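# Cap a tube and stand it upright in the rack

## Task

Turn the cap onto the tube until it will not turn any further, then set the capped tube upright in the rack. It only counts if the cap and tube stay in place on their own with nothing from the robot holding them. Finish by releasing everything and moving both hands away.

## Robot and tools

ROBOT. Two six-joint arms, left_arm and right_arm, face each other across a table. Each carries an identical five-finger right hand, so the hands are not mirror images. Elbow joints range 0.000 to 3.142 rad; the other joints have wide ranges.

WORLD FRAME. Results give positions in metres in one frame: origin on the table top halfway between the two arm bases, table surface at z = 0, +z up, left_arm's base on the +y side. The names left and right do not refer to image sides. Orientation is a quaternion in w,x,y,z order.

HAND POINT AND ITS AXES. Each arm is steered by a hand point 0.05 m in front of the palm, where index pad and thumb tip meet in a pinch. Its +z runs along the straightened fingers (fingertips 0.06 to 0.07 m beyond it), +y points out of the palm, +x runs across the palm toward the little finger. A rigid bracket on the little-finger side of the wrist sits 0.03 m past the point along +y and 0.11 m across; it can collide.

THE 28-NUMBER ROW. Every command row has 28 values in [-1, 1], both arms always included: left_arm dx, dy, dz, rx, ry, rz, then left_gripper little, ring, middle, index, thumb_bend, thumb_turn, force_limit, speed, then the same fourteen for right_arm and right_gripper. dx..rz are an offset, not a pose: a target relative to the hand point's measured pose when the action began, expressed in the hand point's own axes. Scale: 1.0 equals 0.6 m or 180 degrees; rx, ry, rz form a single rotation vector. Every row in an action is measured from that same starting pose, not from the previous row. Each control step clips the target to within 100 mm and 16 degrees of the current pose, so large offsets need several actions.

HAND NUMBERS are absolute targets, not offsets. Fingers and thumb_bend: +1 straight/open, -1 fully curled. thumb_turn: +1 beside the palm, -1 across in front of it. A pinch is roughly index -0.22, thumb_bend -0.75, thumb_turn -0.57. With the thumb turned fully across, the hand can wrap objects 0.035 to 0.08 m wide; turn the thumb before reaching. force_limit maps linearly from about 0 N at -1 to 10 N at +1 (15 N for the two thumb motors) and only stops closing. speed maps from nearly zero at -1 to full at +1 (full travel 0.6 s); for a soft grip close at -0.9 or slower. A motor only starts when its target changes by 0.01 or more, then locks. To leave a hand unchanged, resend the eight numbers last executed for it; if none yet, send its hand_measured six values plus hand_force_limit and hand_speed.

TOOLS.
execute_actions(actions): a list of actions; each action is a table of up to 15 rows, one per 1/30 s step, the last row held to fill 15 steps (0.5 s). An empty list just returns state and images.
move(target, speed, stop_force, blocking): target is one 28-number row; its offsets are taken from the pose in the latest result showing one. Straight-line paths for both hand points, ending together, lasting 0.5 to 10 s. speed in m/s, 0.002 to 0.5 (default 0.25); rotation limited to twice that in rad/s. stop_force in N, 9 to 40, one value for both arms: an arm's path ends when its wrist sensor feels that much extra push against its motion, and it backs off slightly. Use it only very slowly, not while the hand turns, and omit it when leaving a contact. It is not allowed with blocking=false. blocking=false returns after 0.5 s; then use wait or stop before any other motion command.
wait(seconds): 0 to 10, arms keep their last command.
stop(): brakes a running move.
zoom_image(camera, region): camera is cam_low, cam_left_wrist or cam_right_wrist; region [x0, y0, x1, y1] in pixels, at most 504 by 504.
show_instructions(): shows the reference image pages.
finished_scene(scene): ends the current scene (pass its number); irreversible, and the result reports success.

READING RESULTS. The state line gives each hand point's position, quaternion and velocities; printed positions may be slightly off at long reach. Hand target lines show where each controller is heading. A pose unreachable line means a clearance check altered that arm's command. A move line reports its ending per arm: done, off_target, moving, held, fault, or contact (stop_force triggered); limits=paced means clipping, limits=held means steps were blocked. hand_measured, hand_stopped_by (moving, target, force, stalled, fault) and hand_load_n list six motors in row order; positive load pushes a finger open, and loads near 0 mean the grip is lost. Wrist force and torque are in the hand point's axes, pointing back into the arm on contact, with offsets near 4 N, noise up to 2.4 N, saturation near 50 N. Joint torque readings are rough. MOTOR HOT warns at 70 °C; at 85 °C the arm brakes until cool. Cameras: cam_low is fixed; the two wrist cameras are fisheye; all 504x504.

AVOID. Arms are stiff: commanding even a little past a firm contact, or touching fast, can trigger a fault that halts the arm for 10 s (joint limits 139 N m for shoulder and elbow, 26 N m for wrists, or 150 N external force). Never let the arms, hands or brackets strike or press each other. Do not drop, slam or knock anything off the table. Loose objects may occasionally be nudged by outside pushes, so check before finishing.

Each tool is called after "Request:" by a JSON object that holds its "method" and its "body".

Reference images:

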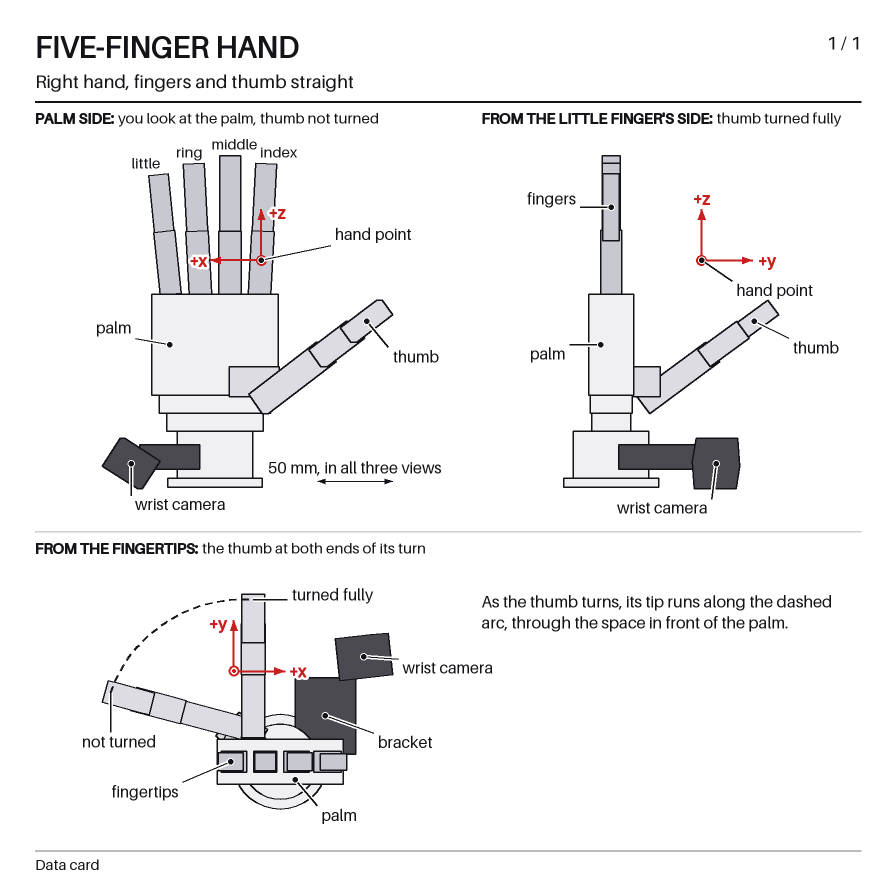

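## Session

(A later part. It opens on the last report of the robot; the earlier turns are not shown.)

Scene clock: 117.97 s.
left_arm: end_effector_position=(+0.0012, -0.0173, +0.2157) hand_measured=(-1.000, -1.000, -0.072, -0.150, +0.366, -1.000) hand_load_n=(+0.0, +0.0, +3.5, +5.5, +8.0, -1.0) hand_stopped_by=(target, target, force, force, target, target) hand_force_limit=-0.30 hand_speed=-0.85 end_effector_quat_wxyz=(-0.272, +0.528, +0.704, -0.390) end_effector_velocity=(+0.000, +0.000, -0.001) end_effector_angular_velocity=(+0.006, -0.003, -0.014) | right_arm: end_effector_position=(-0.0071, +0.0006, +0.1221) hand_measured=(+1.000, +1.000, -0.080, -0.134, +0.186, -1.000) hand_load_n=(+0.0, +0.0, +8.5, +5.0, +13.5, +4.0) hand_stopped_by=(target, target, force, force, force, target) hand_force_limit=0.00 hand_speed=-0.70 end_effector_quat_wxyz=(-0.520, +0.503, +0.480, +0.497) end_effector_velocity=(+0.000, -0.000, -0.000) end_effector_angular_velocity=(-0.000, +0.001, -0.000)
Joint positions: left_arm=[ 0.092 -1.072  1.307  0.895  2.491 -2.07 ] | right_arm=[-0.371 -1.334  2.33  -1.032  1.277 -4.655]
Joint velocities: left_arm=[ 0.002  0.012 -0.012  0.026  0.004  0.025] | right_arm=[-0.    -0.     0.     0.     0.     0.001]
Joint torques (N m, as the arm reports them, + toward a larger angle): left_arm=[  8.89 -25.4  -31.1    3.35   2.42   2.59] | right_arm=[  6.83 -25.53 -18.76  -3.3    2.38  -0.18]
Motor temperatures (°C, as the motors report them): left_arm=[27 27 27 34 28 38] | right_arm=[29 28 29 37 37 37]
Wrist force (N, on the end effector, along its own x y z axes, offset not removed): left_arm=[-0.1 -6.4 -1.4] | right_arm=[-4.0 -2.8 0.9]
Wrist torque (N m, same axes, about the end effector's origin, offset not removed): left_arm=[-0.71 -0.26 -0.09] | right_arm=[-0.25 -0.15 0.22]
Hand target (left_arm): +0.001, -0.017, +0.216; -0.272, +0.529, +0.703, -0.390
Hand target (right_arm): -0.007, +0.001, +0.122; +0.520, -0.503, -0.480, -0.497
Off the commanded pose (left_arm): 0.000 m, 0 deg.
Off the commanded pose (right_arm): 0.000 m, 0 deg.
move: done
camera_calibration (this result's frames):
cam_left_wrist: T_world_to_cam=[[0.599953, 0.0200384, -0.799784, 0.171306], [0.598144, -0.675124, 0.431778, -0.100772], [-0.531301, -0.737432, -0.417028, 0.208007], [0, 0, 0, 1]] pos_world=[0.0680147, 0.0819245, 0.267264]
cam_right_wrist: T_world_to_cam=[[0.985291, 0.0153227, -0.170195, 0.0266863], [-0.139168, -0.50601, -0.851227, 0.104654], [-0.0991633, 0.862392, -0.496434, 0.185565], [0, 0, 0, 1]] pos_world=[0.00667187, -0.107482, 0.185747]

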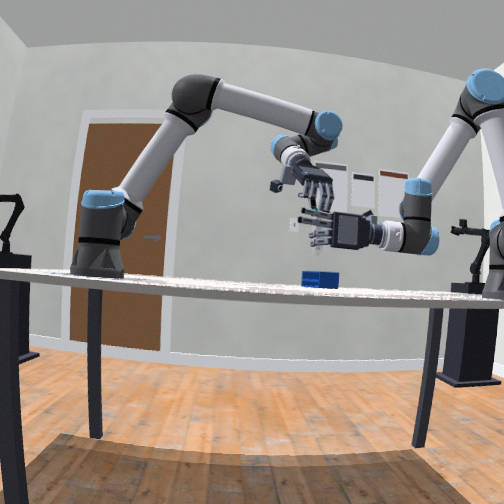

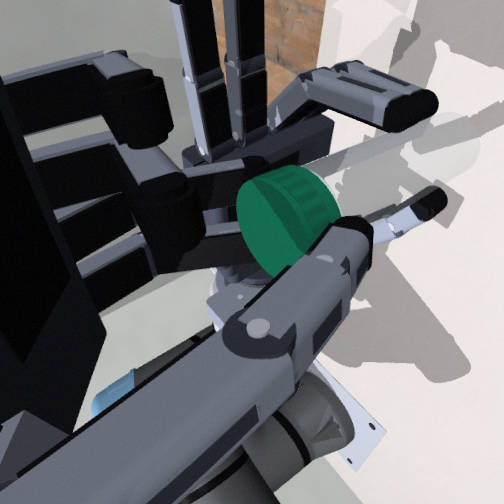

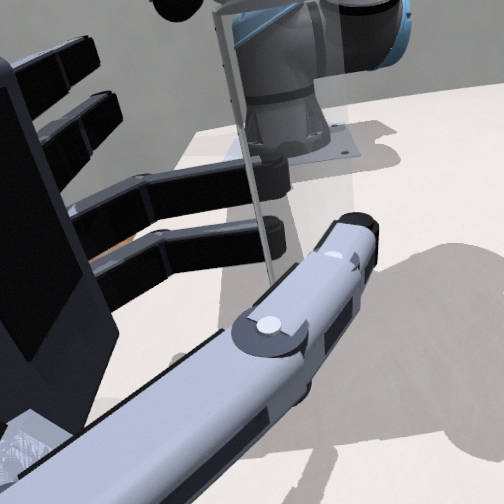

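Request:
{"method": "execute_actions", "body": {"actions": [[[0,0,0,0,0,0,-1,-1,0.12,0.08,0.7,-1,0.1,0.5,0,0,0,0,0,0,1,1,-0.5,-0.5,-0.3,-1,0,-0.7]]]}}

Request:
{"method": "move", "body": {"target": [-0.0066,0.012,-0.0243,-0.0087,-0.278,-0.1837,-1,-1,0.12,0.08,0.7,-1,0.1,0.5,0,0,0,0,0,0,1,1,-0.5,-0.5,-0.3,-1,0,-0.7], "speed": 0.4}}

Request:
{"method": "move", "body": {"target": [-0.0066,0.0145,-0.0227,-0.0087,-0.278,-0.1837,-1,-1,0.12,0.08,0.7,-1,0.1,0.5,0,0,0,0,0,0,1,1,-0.5,-0.5,-0.3,-1,0,-0.7], "speed": 0.4}}

Request:
{"method": "zoom_image", "body": {"camera": "cam_low", "region": [260,170,380,270]}}

Request:
{"method": "zoom_image", "body": {"camera": "cam_left_wrist", "region": [230,120,410,300]}}

Scene clock: 119.70 s.
left_arm: end_effector_position=(+0.0013, -0.0173, +0.2156) hand_measured=(-1.000, -1.000, +0.120, +0.080, +0.700, -1.000) hand_load_n=(+0.0, +0.0, +0.0, +0.0, +0.0, +0.0) hand_stopped_by=(target, target, target, target, target, target) hand_force_limit=0.10 hand_speed=0.50 end_effector_quat_wxyz=(-0.272, +0.528, +0.704, -0.390) end_effector_velocity=(-0.000, -0.000, -0.000) end_effector_angular_velocity=(+0.001, +0.000, +0.001) | right_arm: end_effector_position=(-0.0071, +0.0006, +0.1221) hand_measured=(+1.000, +1.000, -0.080, -0.134, +0.186, -1.000) hand_load_n=(+0.0, +0.0, +7.5, +5.5, +13.5, +4.0) hand_stopped_by=(target, target, force, force, force, target) hand_force_limit=0.00 hand_speed=-0.70 end_effector_quat_wxyz=(-0.520, +0.503, +0.480, +0.497) end_effector_velocity=(+0.000, -0.000, -0.000) end_effector_angular_velocity=(-0.001, +0.001, -0.000)
Joint positions: left_arm=[ 0.092 -1.072  1.307  0.895  2.491 -2.07 ] | right_arm=[-0.371 -1.334  2.33  -1.032  1.277 -4.655]
Joint velocities: left_arm=[-0.     0.     0.    -0.    -0.    -0.001] | right_arm=[-0.     0.     0.     0.001  0.     0.001]
Joint torques (N m, as the arm reports them, + toward a larger angle): left_arm=[ -8.   -49.67  -8.19  -0.19  -0.65  -2.66] | right_arm=[  6.54 -24.98 -18.84  -2.61   2.63  -0.27]
Motor temperatures (°C, as the motors report them): left_arm=[27 27 27 34 28 38] | right_arm=[29 28 29 37 37 37]
Wrist force (N, on the end effector, along its own x y z axes, offset not removed): left_arm=[1.3 -1.3 1.6] | right_arm=[-1.0 -0.3 -2.1]
Wrist torque (N m, same axes, about the end effector's origin, offset not removed): left_arm=[-0.50 -0.46 0.00] | right_arm=[0.06 0.35 -0.01]
Hand target (left_arm): +0.001, -0.017, +0.216; -0.272, +0.528, +0.704, -0.390
Hand target (right_arm): -0.007, +0.001, +0.122; +0.520, -0.503, -0.480, -0.497
Off the commanded pose (left_arm): 0.000 m, 0 deg.
Off the commanded pose (right_arm): 0.000 m, 0 deg.
camera_calibration (this result's frames):
cam_left_wrist: T_world_to_cam=[[0.599946, 0.0201392, -0.799787, 0.171237], [0.598242, -0.675047, 0.431762, -0.100831], [-0.531198, -0.7375, -0.41704, 0.208049], [0, 0, 0, 1]] pos_world=[0.0681038, 0.0819219, 0.267253]
cam_right_wrist: T_world_to_cam=[[0.985292, 0.0153254, -0.17019, 0.0266859], [-0.139164, -0.505996, -0.851235, 0.10466], [-0.0991609, 0.862399, -0.496421, 0.185564], [0, 0, 0, 1]] pos_world=[0.00667215, -0.107482, 0.18575]

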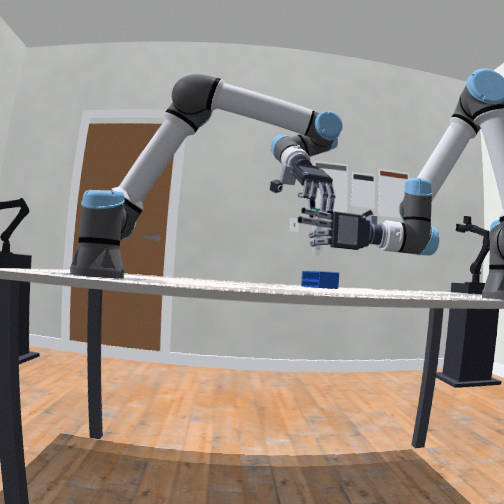

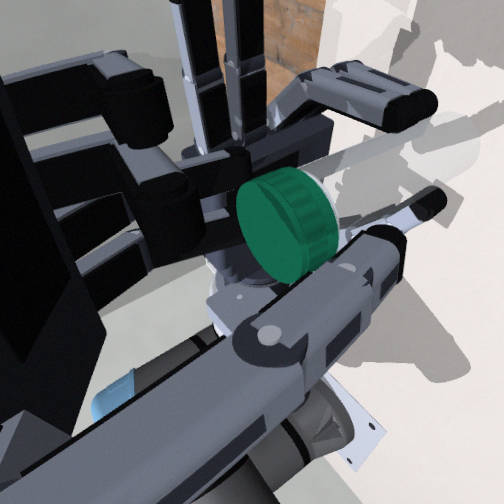

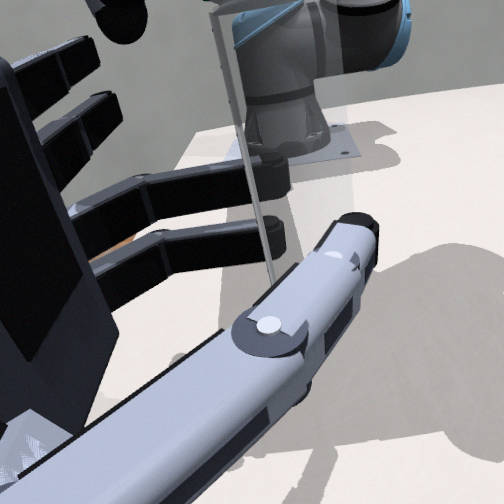

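Scene clock: 121.67 s.
left_arm: end_effector_position=(+0.0174, -0.0164, +0.2179) hand_measured=(-1.000, -1.000, +0.120, +0.080, +0.700, -1.000) hand_load_n=(+0.0, +0.0, +0.0, +0.0, +0.0, +0.0) hand_stopped_by=(target, target, target, target, target, target) hand_force_limit=0.10 hand_speed=0.50 end_effector_quat_wxyz=(-0.044, +0.104, +0.873, -0.475) end_effector_velocity=(+0.000, -0.001, -0.000) end_effector_angular_velocity=(+0.000, -0.003, +0.014) | right_arm: end_effector_position=(-0.0071, +0.0006, +0.1221) hand_measured=(+1.000, +1.000, -0.080, -0.134, +0.186, -1.000) hand_load_n=(+0.0, +0.0, +7.5, +5.5, +13.5, +4.0) hand_stopped_by=(target, target, force, force, force, target) hand_force_limit=0.00 hand_speed=-0.70 end_effector_quat_wxyz=(-0.520, +0.503, +0.480, +0.497) end_effector_velocity=(+0.000, -0.000, -0.001) end_effector_angular_velocity=(-0.002, +0.000, +0.000)
Joint positions: left_arm=[-0.254 -1.45   1.699  0.332  1.463 -3.186] | right_arm=[-0.371 -1.334  2.33  -1.032  1.277 -4.655]
Joint velocities: left_arm=[-0.006  0.002 -0.002  0.002 -0.018 -0.009] | right_arm=[-0.001  0.     0.     0.001 -0.001 -0.   ]
Joint torques (N m, as the arm reports them, + toward a larger angle): left_arm=[-10.81 -17.04 -32.63   1.94  -1.84  -2.8 ] | right_arm=[  7.05 -26.06 -19.61  -2.64   2.49  -0.25]
Motor temperatures (°C, as the motors report them): left_arm=[27 27 27 34 28 38] | right_arm=[29 28 29 37 37 37]
Wrist force (N, on the end effector, along its own x y z axes, offset not removed): left_arm=[1.3 -1.2 0.5] | right_arm=[1.3 0.2 2.5]
Wrist torque (N m, same axes, about the end effector's origin, offset not removed): left_arm=[-0.40 -0.38 0.05] | right_arm=[-0.10 -0.16 0.34]
Hand target (left_arm): +0.017, -0.016, +0.218; -0.044, +0.104, +0.873, -0.474
Hand target (right_arm): -0.007, +0.001, +0.122; +0.520, -0.503, -0.480, -0.497
Off the commanded pose (left_arm): 0.000 m, 0 deg.
Off the commanded pose (right_arm): 0.000 m, 0 deg.
move: done
camera_calibration (this result's frames):
cam_left_wrist: T_world_to_cam=[[0.277241, 0.528718, -0.802244, 0.177811], [0.887451, 0.179062, 0.424698, -0.100287], [0.368197, -0.829695, -0.419567, 0.201612], [0, 0, 0, 1]] pos_world=[-0.0345299, 0.0912223, 0.269829]
cam_right_wrist: T_world_to_cam=[[0.985292, 0.0153253, -0.17019, 0.0266858], [-0.139164, -0.505997, -0.851235, 0.10466], [-0.0991609, 0.862399, -0.496422, 0.185564], [0, 0, 0, 1]] pos_world=[0.00667215, -0.107481, 0.185749]

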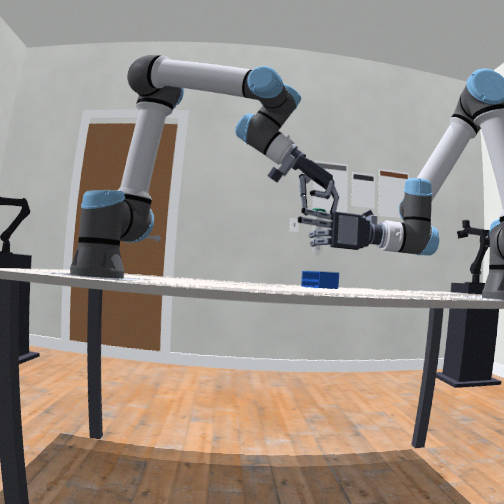

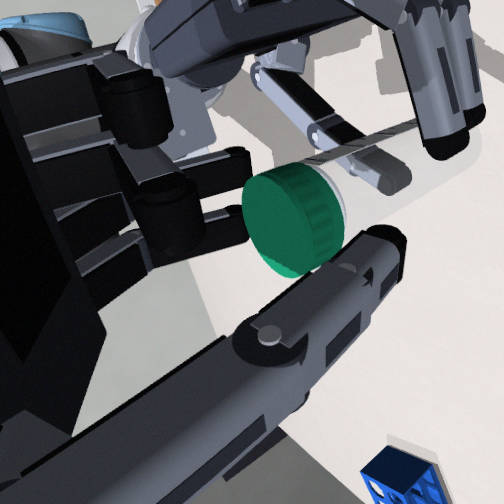

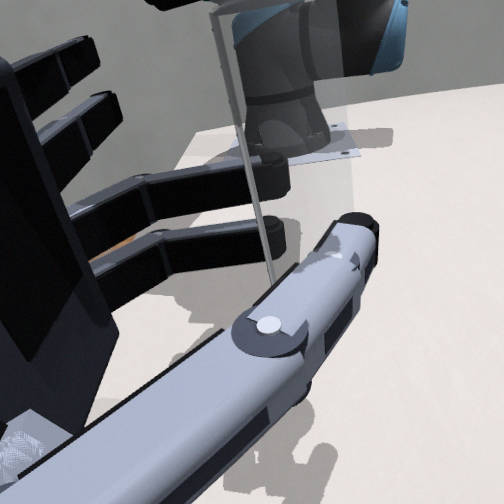

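Scene clock: 123.73 s.
left_arm: end_effector_position=(+0.0249, -0.0014, +0.2172) hand_measured=(-1.000, -1.000, +0.120, +0.080, +0.700, -1.000) hand_load_n=(+0.0, +0.0, +0.0, +0.0, +0.0, +0.0) hand_stopped_by=(target, target, target, target, target, target) hand_force_limit=0.10 hand_speed=0.50 end_effector_quat_wxyz=(-0.196, +0.348, -0.809, +0.431) end_effector_velocity=(+0.000, +0.000, -0.001) end_effector_angular_velocity=(+0.006, +0.001, +0.012) | right_arm: end_effector_position=(-0.0071, +0.0006, +0.1221) hand_measured=(+1.000, +1.000, -0.080, -0.134, +0.186, -1.000) hand_load_n=(+0.0, +0.0, +7.5, +5.5, +13.5, +4.0) hand_stopped_by=(target, target, force, force, force, target) hand_force_limit=0.00 hand_speed=-0.70 end_effector_quat_wxyz=(-0.520, +0.503, +0.480, +0.497) end_effector_velocity=(-0.000, -0.000, -0.000) end_effector_angular_velocity=(-0.001, -0.000, +0.000)
Joint positions: left_arm=[-0.496 -1.091  1.38   1.05   0.602 -4.413] | right_arm=[-0.371 -1.334  2.33  -1.032  1.277 -4.655]
Joint velocities: left_arm=[ 0.002  0.008 -0.008  0.019  0.001 -0.019] | right_arm=[-0.    -0.    -0.     0.001 -0.    -0.   ]
Joint torques (N m, as the arm reports them, + toward a larger angle): left_arm=[ 11.54 -28.84 -28.57   4.15   0.6   -2.75] | right_arm=[  6.59 -25.52 -18.97  -2.6    2.47  -0.28]
Motor temperatures (°C, as the motors report them): left_arm=[27 27 27 34 28 38] | right_arm=[29 28 29 37 37 37]
Wrist force (N, on the end effector, along its own x y z axes, offset not removed): left_arm=[0.4 -1.4 2.3] | right_arm=[-1.6 -2.6 -2.6]
Wrist torque (N m, same axes, about the end effector's origin, offset not removed): left_arm=[-0.58 -0.29 -0.04] | right_arm=[-0.02 0.32 -0.01]
Hand target (left_arm): +0.025, -0.001, +0.217; +0.196, -0.348, +0.809, -0.431
Hand target (right_arm): -0.007, +0.001, +0.122; +0.520, -0.503, -0.480, -0.497
Off the commanded pose (left_arm): 0.001 m, 0 deg.
Off the commanded pose (right_arm): 0.000 m, 0 deg.
move: done
camera_calibration (this result's frames):
cam_left_wrist: T_world_to_cam=[[-0.325594, 0.505302, -0.799161, 0.181595], [0.292449, 0.857591, 0.423097, -0.0932215], [0.899145, -0.0959567, -0.427002, 0.200502], [0, 0, 0, 1]] pos_world=[-0.093892, 0.00742541, 0.27018]
cam_right_wrist: T_world_to_cam=[[0.985292, 0.0153255, -0.17019, 0.0266859], [-0.139164, -0.505996, -0.851235, 0.10466], [-0.0991609, 0.8624, -0.496421, 0.185564], [0, 0, 0, 1]] pos_world=[0.00667215, -0.107481, 0.18575]

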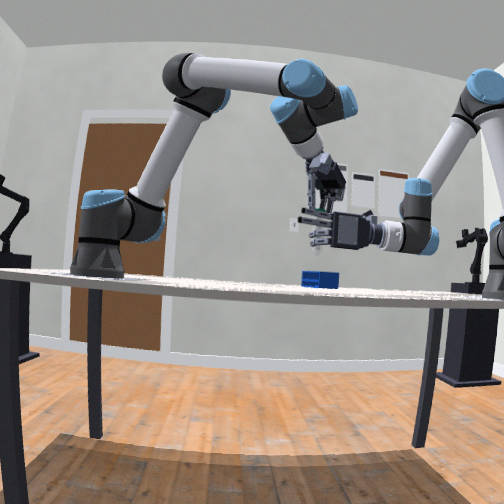

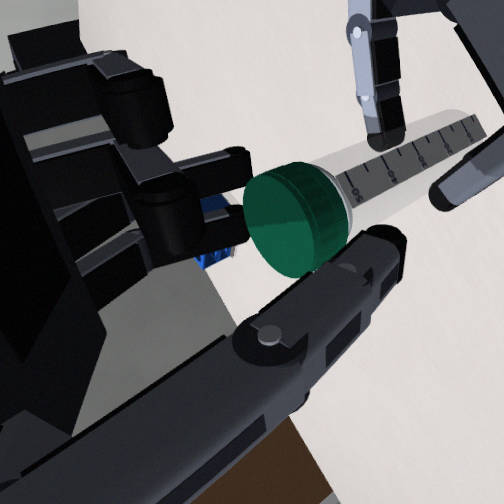

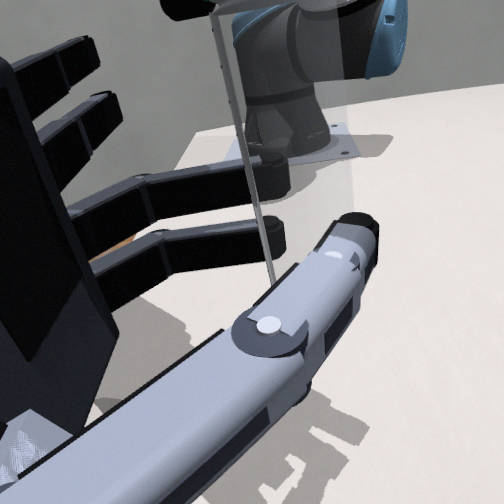

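Region (260, 170, 380, 270) of cam_low's 504x504 image, scaled by 4.200, with more detail than that image has.

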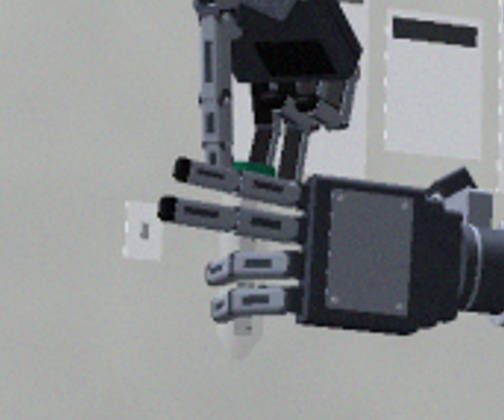

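Region (230, 120, 410, 300) of cam_left_wrist's 504x504 image, scaled by 2.800, with more detail than that image has.

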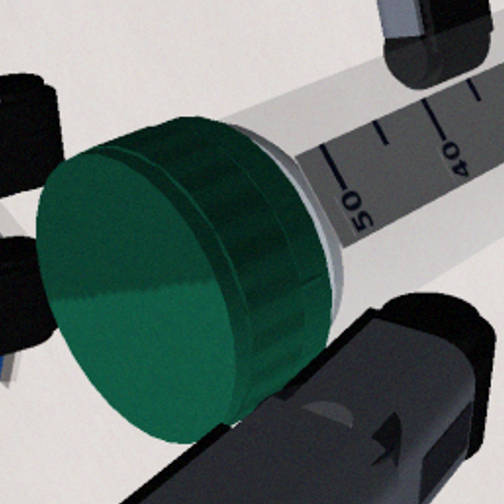

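Request:
{"method": "execute_actions", "body": {"actions": [[[0,0,0,0,0,0,-1,-1,0,-0.07,0.36,-1,-0.4,0,0,0,0,0,0,0,1,1,-0.5,-0.5,-0.3,-1,0,-0.7]],[[0,0,0,0,0,0,-1,-1,-0.5,-0.5,0.36,-1,0,-0.85,0,0,0,0,0,0,1,1,-0.5,-0.5,-0.3,-1,0,-0.7]],[[0,0,0,0,0,0,-1,-1,-0.5,-0.5,0.36,-1,0,-0.85,0,0,0,0,0,0,1,1,-0.5,-0.5,-0.3,-1,0,-0.7]],[[0,-0.004,-0.0027,0,0,0,-1,-1,-0.5,-0.5,0.36,-1,0,-0.85,0,0,0,0,0,0,1,1,-0.5,-0.5,-0.3,-1,0,-0.7]],[[0,0,0,0,0,0,-1,-1,-0.5,-0.5,0.36,-1,0,-0.85,0,0,0,0,0,0,1,1,-0.5,-0.5,-0.3,-1,0,-0.7]]]}}

Request:
{"method": "zoom_image", "body": {"camera": "cam_left_wrist", "region": [230,120,410,300]}}

Scene clock: 126.60 s.
left_arm: end_effector_position=(+0.0249, -0.0014, +0.2201) hand_measured=(-1.000, -1.000, -0.088, -0.168, +0.366, -1.000) hand_load_n=(+0.0, +0.0, +5.5, +6.0, +12.0, +0.0) hand_stopped_by=(target, target, force, force, target, target) hand_force_limit=0.00 hand_speed=-0.85 end_effector_quat_wxyz=(-0.196, +0.348, -0.809, +0.431) end_effector_velocity=(-0.000, -0.000, -0.001) end_effector_angular_velocity=(+0.002, -0.001, -0.001) | right_arm: end_effector_position=(-0.0071, +0.0006, +0.1221) hand_measured=(+1.000, +1.000, -0.080, -0.134, +0.186, -1.000) hand_load_n=(+0.0, +0.0, +8.0, +5.5, +13.5, +3.0) hand_stopped_by=(target, target, force, force, force, target) hand_force_limit=0.00 hand_speed=-0.70 end_effector_quat_wxyz=(-0.520, +0.503, +0.480, +0.497) end_effector_velocity=(-0.000, +0.000, -0.000) end_effector_angular_velocity=(-0.000, -0.001, +0.000)
Joint positions: left_arm=[-0.496 -1.093  1.376  1.057  0.602 -4.413] | right_arm=[-0.371 -1.334  2.33  -1.032  1.277 -4.655]
Joint velocities: left_arm=[-0.001  0.002 -0.    -0.     0.     0.001] | right_arm=[ 0.     0.    -0.    -0.     0.    -0.001]
Joint torques (N m, as the arm reports them, + toward a larger angle): left_arm=[ -8.44 -46.13 -26.17   2.11  -2.96  -0.62] | right_arm=[  7.77 -26.07 -19.02  -2.58   2.45  -0.32]
Motor temperatures (°C, as the motors report them): left_arm=[27 27 27 34 28 38] | right_arm=[29 28 29 37 37 37]
Wrist force (N, on the end effector, along its own x y z axes, offset not removed): left_arm=[0.2 -0.9 2.8] | right_arm=[0.9 -2.8 -2.5]
Wrist torque (N m, same axes, about the end effector's origin, offset not removed): left_arm=[-0.40 -0.22 0.03] | right_arm=[0.03 -0.06 0.07]
Hand target (left_arm): +0.025, -0.001, +0.220; +0.196, -0.348, +0.809, -0.431
Hand target (right_arm): -0.007, +0.001, +0.122; +0.520, -0.503, -0.480, -0.497
Off the commanded pose (left_arm): 0.000 m, 0 deg.
Off the commanded pose (right_arm): 0.000 m, 0 deg.
camera_calibration (this result's frames):
cam_left_wrist: T_world_to_cam=[[-0.325658, 0.505401, -0.799072, 0.183863], [0.292369, 0.857551, 0.423234, -0.0944504], [0.899148, -0.0957947, -0.427032, 0.201694], [0, 0, 0, 1]] pos_world=[-0.0938618, 0.0073925, 0.273024]
cam_right_wrist: T_world_to_cam=[[0.985292, 0.0153254, -0.17019, 0.0266859], [-0.139164, -0.505996, -0.851235, 0.10466], [-0.0991609, 0.862399, -0.496421, 0.185564], [0, 0, 0, 1]] pos_world=[0.00667215, -0.107481, 0.18575]

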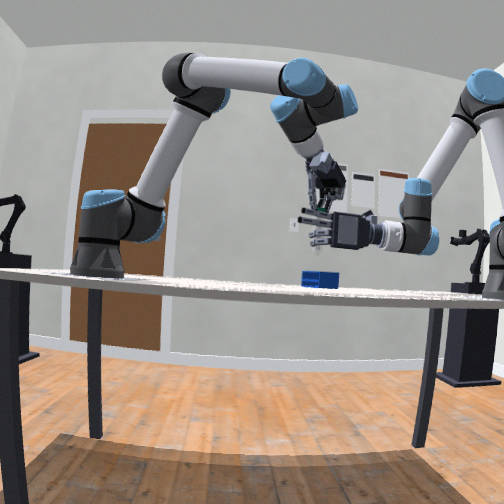

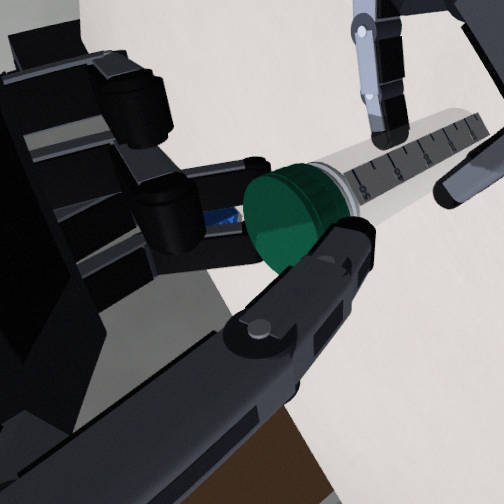

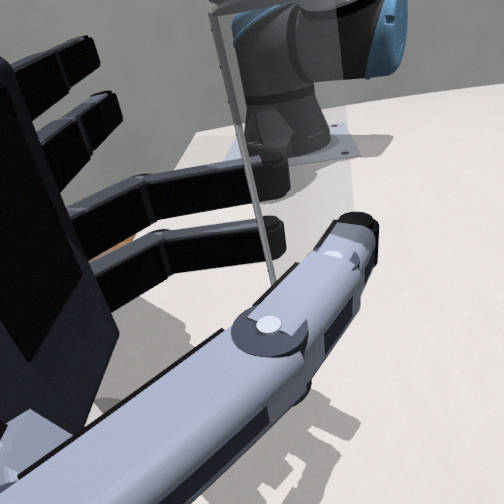

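Region (230, 120, 410, 300) of cam_left_wrist's 504x504 image, scaled by 2.800, with more detail than that image has.

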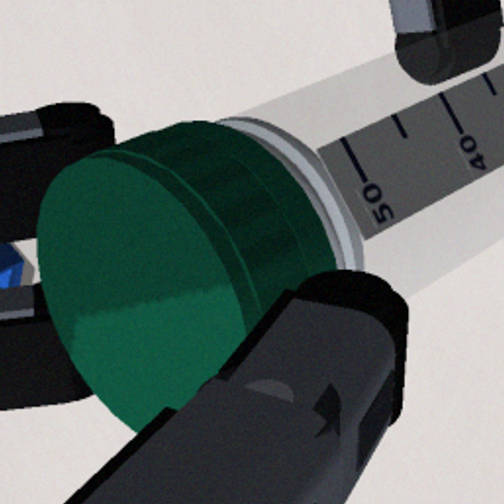

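Request:
{"method": "move", "body": {"target": [0,0.011,0.0073,0,0,0,-1,-1,-0.5,-0.5,0.36,-1,0,-0.85,0,0,0,0,0,0,1,1,-0.5,-0.5,-0.3,-1,0,-0.7], "speed": 0.004, "stop_force": 9}}

Request:
{"method": "zoom_image", "body": {"camera": "cam_left_wrist", "region": [230,120,410,300]}}

Request:
{"method": "move", "body": {"target": [0.017,-0.004,0.0074,0.0058,0.1853,0.1224,-1,-1,-0.5,-0.5,0.36,-1,0,-0.85,0,0,0,0,0,0,1,1,-0.5,-0.5,-0.3,-1,0,-0.7], "speed": 0.1}}

Request:
{"method": "move", "body": {"target": [0.017,-0.004,0.0074,0.0058,0.1853,0.1224,-1,-1,-0.5,-0.5,0.36,-1,0,-0.85,0,0,0,0,0,0,1,1,-0.5,-0.5,-0.3,-1,0,-0.7], "speed": 0.1}}

Request:
{"method": "move", "body": {"target": [0.017,-0.004,0.0074,0.0058,0.1853,0.1224,-1,-1,-0.5,-0.5,0.36,-1,0,-0.85,0,0,0,0,0,0,1,1,-0.5,-0.5,-0.3,-1,0,-0.7], "speed": 0.1}}

Request:
{"method": "zoom_image", "body": {"camera": "cam_left_wrist", "region": [230,120,410,300]}}

Scene clock: 128.53 s.
left_arm: end_effector_position=(+0.0250, -0.0013, +0.2158) hand_measured=(-1.000, -1.000, -0.088, -0.168, +0.366, -1.000) hand_load_n=(+0.0, +0.0, +5.5, +6.5, +11.0, -1.0) hand_stopped_by=(target, target, force, force, target, target) hand_force_limit=0.00 hand_speed=-0.85 end_effector_quat_wxyz=(-0.196, +0.348, -0.809, +0.431) end_effector_velocity=(+0.000, +0.000, +0.001) end_effector_angular_velocity=(+0.001, -0.001, +0.001) | right_arm: end_effector_position=(-0.0071, +0.0006, +0.1221) hand_measured=(+1.000, +1.000, -0.080, -0.134, +0.186, -1.000) hand_load_n=(+0.0, +0.0, +9.0, +5.5, +13.0, +5.0) hand_stopped_by=(target, target, force, force, force, target) hand_force_limit=0.00 hand_speed=-0.70 end_effector_quat_wxyz=(-0.520, +0.503, +0.480, +0.497) end_effector_velocity=(+0.000, +0.000, +0.000) end_effector_angular_velocity=(+0.001, -0.000, -0.001)
Joint positions: left_arm=[-0.496 -1.09   1.383  1.047  0.602 -4.413] | right_arm=[-0.371 -1.334  2.33  -1.032  1.277 -4.655]
Joint velocities: left_arm=[ 0.    -0.    -0.003  0.005 -0.    -0.001] | right_arm=[ 0.    -0.    -0.    -0.     0.001 -0.   ]
Joint torques (N m, as the arm reports them, + toward a larger angle): left_arm=[  0.54 -34.83 -25.6    3.29  -0.08   1.79] | right_arm=[  6.87 -25.68 -19.09  -3.83   2.39  -0.18]
Motor temperatures (°C, as the motors report them): left_arm=[27 27 27 34 28 38] | right_arm=[29 28 29 37 37 37]
Wrist force (N, on the end effector, along its own x y z axes, offset not removed): left_arm=[1.0 -12.4 -4.3] | right_arm=[-13.5 -2.3 2.1]
Wrist torque (N m, same axes, about the end effector's origin, offset not removed): left_arm=[-0.53 -0.16 -0.25] | right_arm=[-0.34 0.61 -0.19]
Hand target (left_arm): +0.025, -0.001, +0.216; +0.196, -0.348, +0.809, -0.431
Hand target (right_arm): -0.007, +0.001, +0.122; +0.520, -0.503, -0.480, -0.497
Off the commanded pose (left_arm): 0.004 m, 0 deg.
Off the commanded pose (right_arm): 0.000 m, 0 deg.
move: contact (left_arm)
camera_calibration (this result's frames):
cam_left_wrist: T_world_to_cam=[[-0.325465, 0.505551, -0.799056, 0.180374], [0.292239, 0.857474, 0.423479, -0.0927977], [0.89926, -0.0956877, -0.42682, 0.19972], [0, 0, 0, 1]] pos_world=[-0.0937761, 0.00749425, 0.268671]
cam_right_wrist: T_world_to_cam=[[0.985289, 0.0153162, -0.170207, 0.0266874], [-0.139178, -0.506042, -0.851206, 0.10464], [-0.0991688, 0.862373, -0.496466, 0.185567], [0, 0, 0, 1]] pos_world=[0.0066712, -0.107485, 0.185741]

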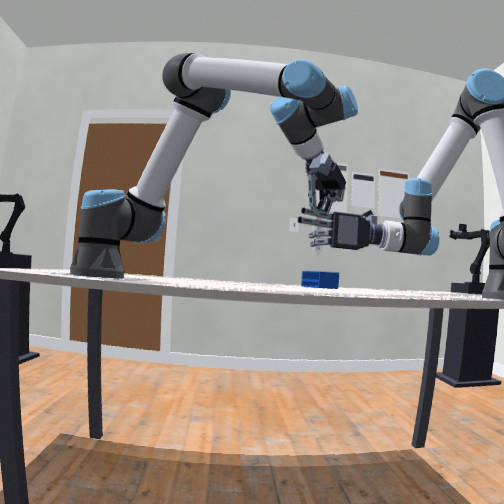

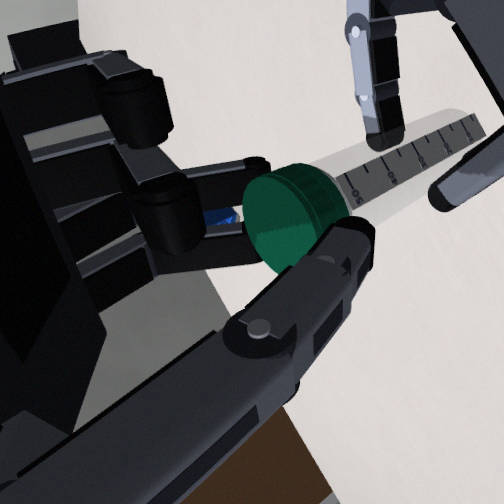

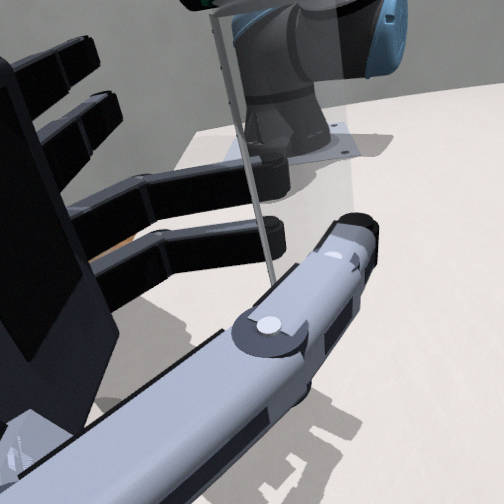

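Region (230, 120, 410, 300) of cam_left_wrist's 504x504 image, scaled by 2.800, with more detail than that image has.

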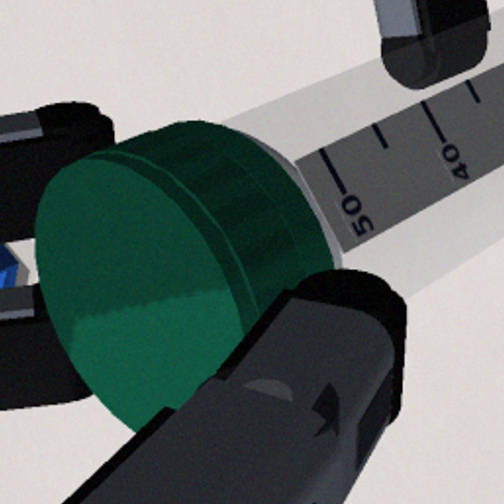

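Scene clock: 132.40 s.
left_arm: end_effector_position=(+0.0216, -0.0124, +0.2158) hand_measured=(-1.000, -1.000, -0.088, -0.168, +0.366, -1.000) hand_load_n=(+0.0, +0.0, +6.0, +6.0, +10.5, -3.0) hand_stopped_by=(target, target, force, force, target, target) hand_force_limit=0.00 hand_speed=-0.85 end_effector_quat_wxyz=(-0.038, +0.050, -0.878, +0.474) end_effector_velocity=(-0.000, -0.000, -0.000) end_effector_angular_velocity=(+0.000, +0.001, -0.013) | right_arm: end_effector_position=(-0.0071, +0.0006, +0.1221) hand_measured=(+1.000, +1.000, -0.080, -0.134, +0.186, -1.000) hand_load_n=(+0.0, +0.0, +10.0, +4.5, +13.5, +6.5) hand_stopped_by=(target, target, force, force, force, target) hand_force_limit=0.00 hand_speed=-0.70 end_effector_quat_wxyz=(-0.520, +0.503, +0.480, +0.497) end_effector_velocity=(+0.000, -0.000, +0.000) end_effector_angular_velocity=(+0.000, +0.001, -0.001)
Joint positions: left_arm=[-0.387 -1.406  1.667  0.412  1.071 -3.483] | right_arm=[-0.371 -1.334  2.33  -1.032  1.277 -4.655]
Joint velocities: left_arm=[ 0.004 -0.003  0.003 -0.005  0.013  0.011] | right_arm=[-0.    -0.    -0.     0.     0.001  0.001]
Joint torques (N m, as the arm reports them, + toward a larger angle): left_arm=[  9.34 -31.89  -3.33  -1.21   1.87   2.51] | right_arm=[  6.67 -26.44 -18.85  -4.02   2.67  -0.26]
Motor temperatures (°C, as the motors report them): left_arm=[27 27 27 34 28 38] | right_arm=[29 28 29 37 37 37]
Wrist force (N, on the end effector, along its own x y z axes, offset not removed): left_arm=[0.9 -10.4 -4.6] | right_arm=[-8.3 2.0 -2.4]
Wrist torque (N m, same axes, about the end effector's origin, offset not removed): left_arm=[-0.65 -0.35 -0.21] | right_arm=[0.20 -0.11 0.40]
Hand target (left_arm): +0.022, -0.012, +0.216; +0.038, -0.049, +0.878, -0.474
Hand target (right_arm): -0.007, +0.001, +0.122; +0.520, -0.503, -0.480, -0.497
Off the commanded pose (left_arm): 0.001 m, 0 deg.
Off the commanded pose (right_arm): 0.000 m, 0 deg.
move: done
camera_calibration (this result's frames):
cam_left_wrist: T_world_to_cam=[[0.0774436, 0.592555, -0.801799, 0.177846], [0.773519, 0.471683, 0.423301, -0.0974914], [0.629024, -0.652988, -0.421824, 0.199583], [0, 0, 0, 1]] pos_world=[-0.0639038, 0.0709268, 0.268053]
cam_right_wrist: T_world_to_cam=[[0.985289, 0.0153163, -0.170207, 0.0266875], [-0.139178, -0.506042, -0.851206, 0.10464], [-0.0991691, 0.862373, -0.496466, 0.185567], [0, 0, 0, 1]] pos_world=[0.00667116, -0.107485, 0.185741]

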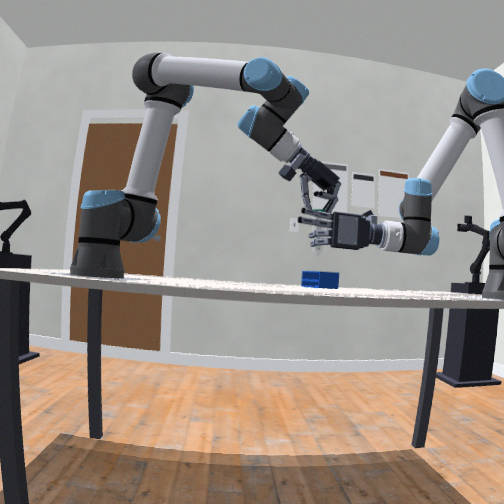

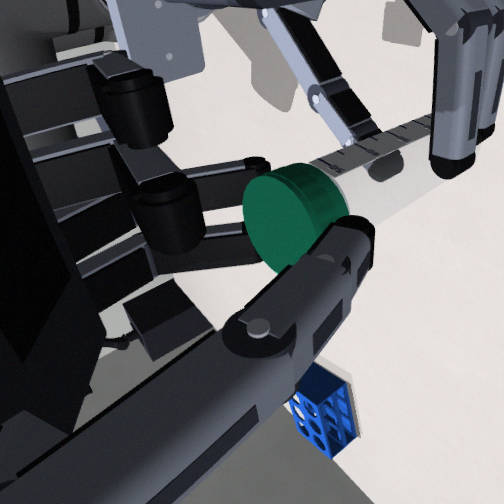

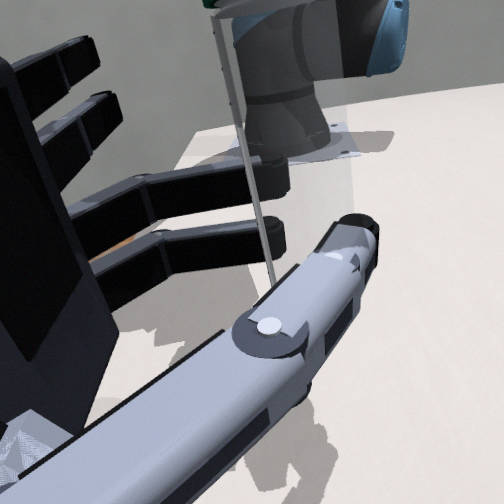

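Scene clock: 136.27 s.
left_arm: end_effector_position=(+0.0124, -0.0185, +0.2155) hand_measured=(-1.000, -1.000, -0.088, -0.168, +0.366, -1.000) hand_load_n=(+0.0, +0.0, +6.0, +6.5, +10.5, -3.0) hand_stopped_by=(target, target, force, force, target, target) hand_force_limit=0.00 hand_speed=-0.85 end_effector_quat_wxyz=(-0.124, +0.254, +0.841, -0.460) end_effector_velocity=(-0.000, -0.000, -0.001) end_effector_angular_velocity=(+0.002, -0.000, -0.012) | right_arm: end_effector_position=(-0.0071, +0.0006, +0.1221) hand_measured=(+1.000, +1.000, -0.080, -0.134, +0.186, -1.000) hand_load_n=(+0.0, +0.0, +10.5, +5.0, +13.5, +6.5) hand_stopped_by=(target, target, force, force, force, target) hand_force_limit=0.00 hand_speed=-0.70 end_effector_quat_wxyz=(-0.520, +0.503, +0.480, +0.497) end_effector_velocity=(-0.000, +0.000, -0.000) end_effector_angular_velocity=(-0.000, +0.000, +0.000)
Joint positions: left_arm=[-0.106 -1.399  1.651  0.356  1.874 -2.906] | right_arm=[-0.371 -1.334  2.33  -1.032  1.277 -4.655]
Joint velocities: left_arm=[ 0.005  0.006 -0.005  0.004  0.015  0.01 ] | right_arm=[-0.     0.001  0.    -0.    -0.     0.   ]
Joint torques (N m, as the arm reports them, + toward a larger angle): left_arm=[  9.34  -8.01 -26.88   3.27   1.83   2.59] | right_arm=[  6.91 -25.75 -19.07  -3.83   2.58  -0.16]
Motor temperatures (°C, as the motors report them): left_arm=[27 27 27 34 28 38] | right_arm=[29 28 29 37 37 37]
Wrist force (N, on the end effector, along its own x y z axes, offset not removed): left_arm=[-0.3 -10.5 -6.6] | right_arm=[-13.5 -7.8 -2.6]
Wrist torque (N m, same axes, about the end effector's origin, offset not removed): left_arm=[-0.63 -0.33 -0.16] | right_arm=[-0.96 0.27 0.07]
Hand target (left_arm): +0.012, -0.019, +0.215; -0.124, +0.255, +0.841, -0.460
Hand target (right_arm): -0.007, +0.001, +0.122; +0.520, -0.503, -0.480, -0.497
Off the commanded pose (left_arm): 0.000 m, 0 deg.
Off the commanded pose (right_arm): 0.000 m, 0 deg.
move: done
camera_calibration (this result's frames):
cam_left_wrist: T_world_to_cam=[[0.442611, 0.40099, -0.802061, 0.173972], [0.894353, -0.132551, 0.427273, -0.100885], [0.0650183, -0.906442, -0.417295, 0.202557], [0, 0, 0, 1]] pos_world=[0.0000553177, 0.100473, 0.267168]
cam_right_wrist: T_world_to_cam=[[0.985289, 0.0153165, -0.170207, 0.0266875], [-0.139178, -0.506042, -0.851206, 0.10464], [-0.0991691, 0.862373, -0.496466, 0.185567], [0, 0, 0, 1]] pos_world=[0.00667115, -0.107485, 0.185741]

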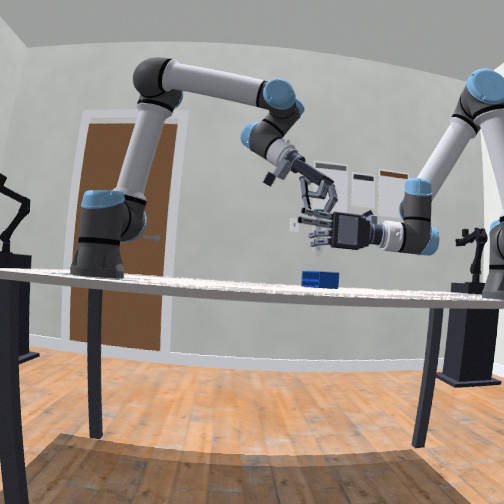

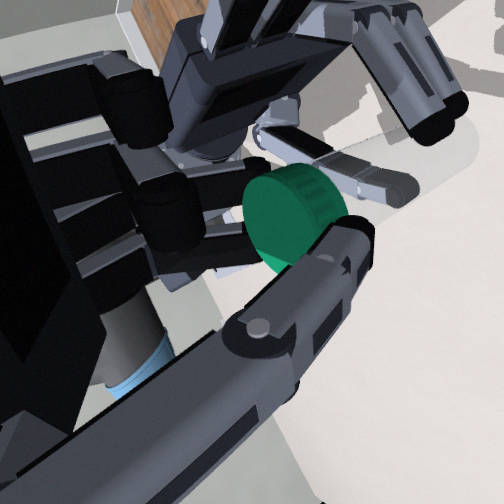

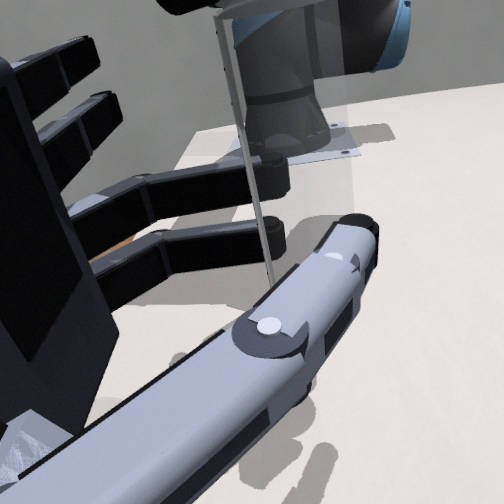

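Scene clock: 140.13 s.
left_arm: end_effector_position=(+0.0014, -0.0171, +0.2146) hand_measured=(-1.000, -1.000, -0.088, -0.168, +0.366, -1.000) hand_load_n=(+0.0, +0.0, +5.5, +6.5, +11.0, -2.5) hand_stopped_by=(target, target, force, force, target, target) hand_force_limit=0.00 hand_speed=-0.85 end_effector_quat_wxyz=(-0.271, +0.527, +0.704, -0.391) end_effector_velocity=(-0.000, +0.000, -0.000) end_effector_angular_velocity=(+0.002, -0.002, -0.016) | right_arm: end_effector_position=(-0.0071, +0.0006, +0.1221) hand_measured=(+1.000, +1.000, -0.080, -0.134, +0.186, -1.000) hand_load_n=(+0.0, +0.0, +9.5, +6.0, +13.0, +6.0) hand_stopped_by=(target, target, force, force, force, target) hand_force_limit=0.00 hand_speed=-0.70 end_effector_quat_wxyz=(-0.520, +0.503, +0.480, +0.497) end_effector_velocity=(+0.000, -0.000, -0.001) end_effector_angular_velocity=(-0.001, -0.000, -0.001)
Joint positions: left_arm=[ 0.092 -1.074  1.311  0.889  2.491 -2.074] | right_arm=[-0.371 -1.334  2.33  -1.032  1.277 -4.655]
Joint velocities: left_arm=[ 0.002  0.011 -0.012  0.025  0.006  0.028] | right_arm=[ 0.     0.001 -0.     0.     0.001 -0.001]
Joint torques (N m, as the arm reports them, + toward a larger angle): left_arm=[  8.62 -18.63 -25.13   3.56   1.54   2.31] | right_arm=[  6.98 -25.72 -19.2   -3.95   2.58  -0.24]
Motor temperatures (°C, as the motors report them): left_arm=[27 27 27 34 28 38] | right_arm=[29 28 29 37 37 37]
Wrist force (N, on the end effector, along its own x y z axes, offset not removed): left_arm=[-1.3 -11.7 -7.5] | right_arm=[-10.0 0.4 -3.9]
Wrist torque (N m, same axes, about the end effector's origin, offset not removed): left_arm=[-1.01 -0.17 -0.25] | right_arm=[0.59 -0.37 0.67]
Hand target (left_arm): +0.001, -0.017, +0.215; -0.272, +0.528, +0.704, -0.391
Hand target (right_arm): -0.007, +0.001, +0.122; +0.520, -0.503, -0.480, -0.497
Off the commanded pose (left_arm): 0.000 m, 0 deg.
Off the commanded pose (right_arm): 0.000 m, 0 deg.
move: done
camera_calibration (this result's frames):
cam_left_wrist: T_world_to_cam=[[0.599607, 0.0210005, -0.800019, 0.17042], [0.600027, -0.673281, 0.432042, -0.100358], [-0.529564, -0.739089, -0.416305, 0.207662], [0, 0, 0, 1]] pos_world=[0.0680033, 0.0823329, 0.266149]
cam_right_wrist: T_world_to_cam=[[0.985289, 0.0153178, -0.170207, 0.0266884], [-0.139177, -0.506042, -0.851206, 0.10464], [-0.0991702, 0.862373, -0.496466, 0.185567], [0, 0, 0, 1]] pos_world=[0.00667047, -0.107485, 0.185741]

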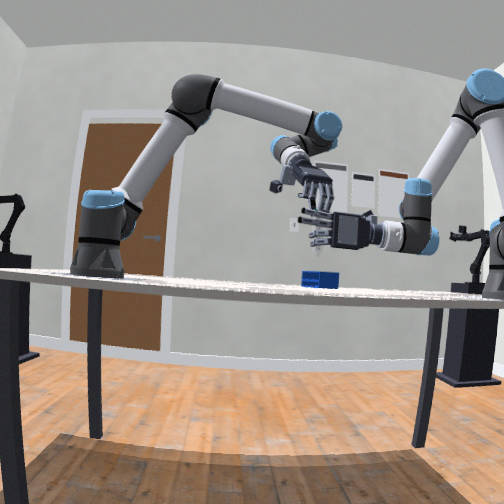

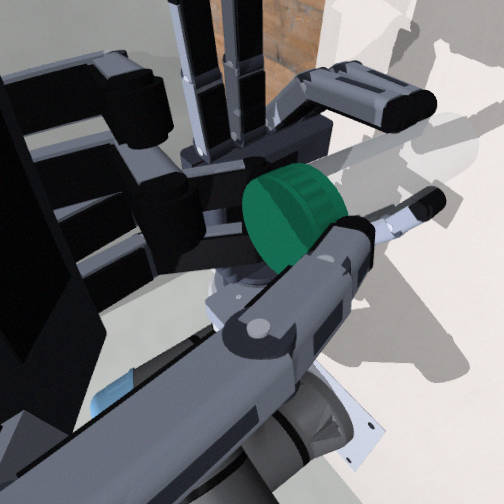

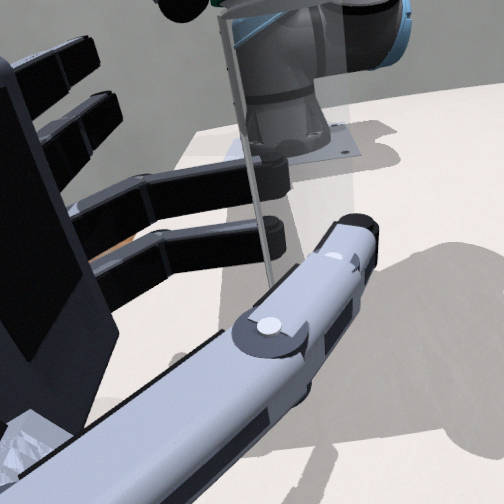

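Region (230, 120, 410, 300) of cam_left_wrist's 504x504 image, scaled by 2.800, with more detail than that image has.

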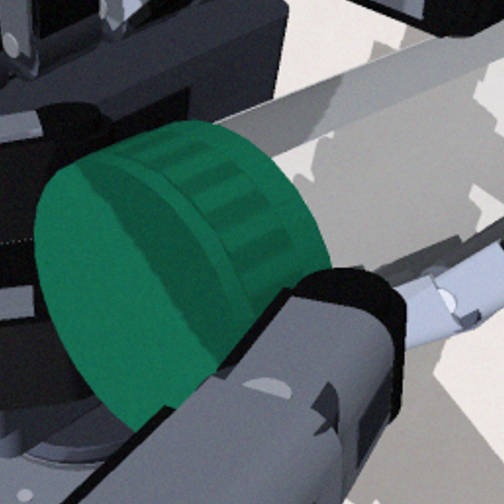

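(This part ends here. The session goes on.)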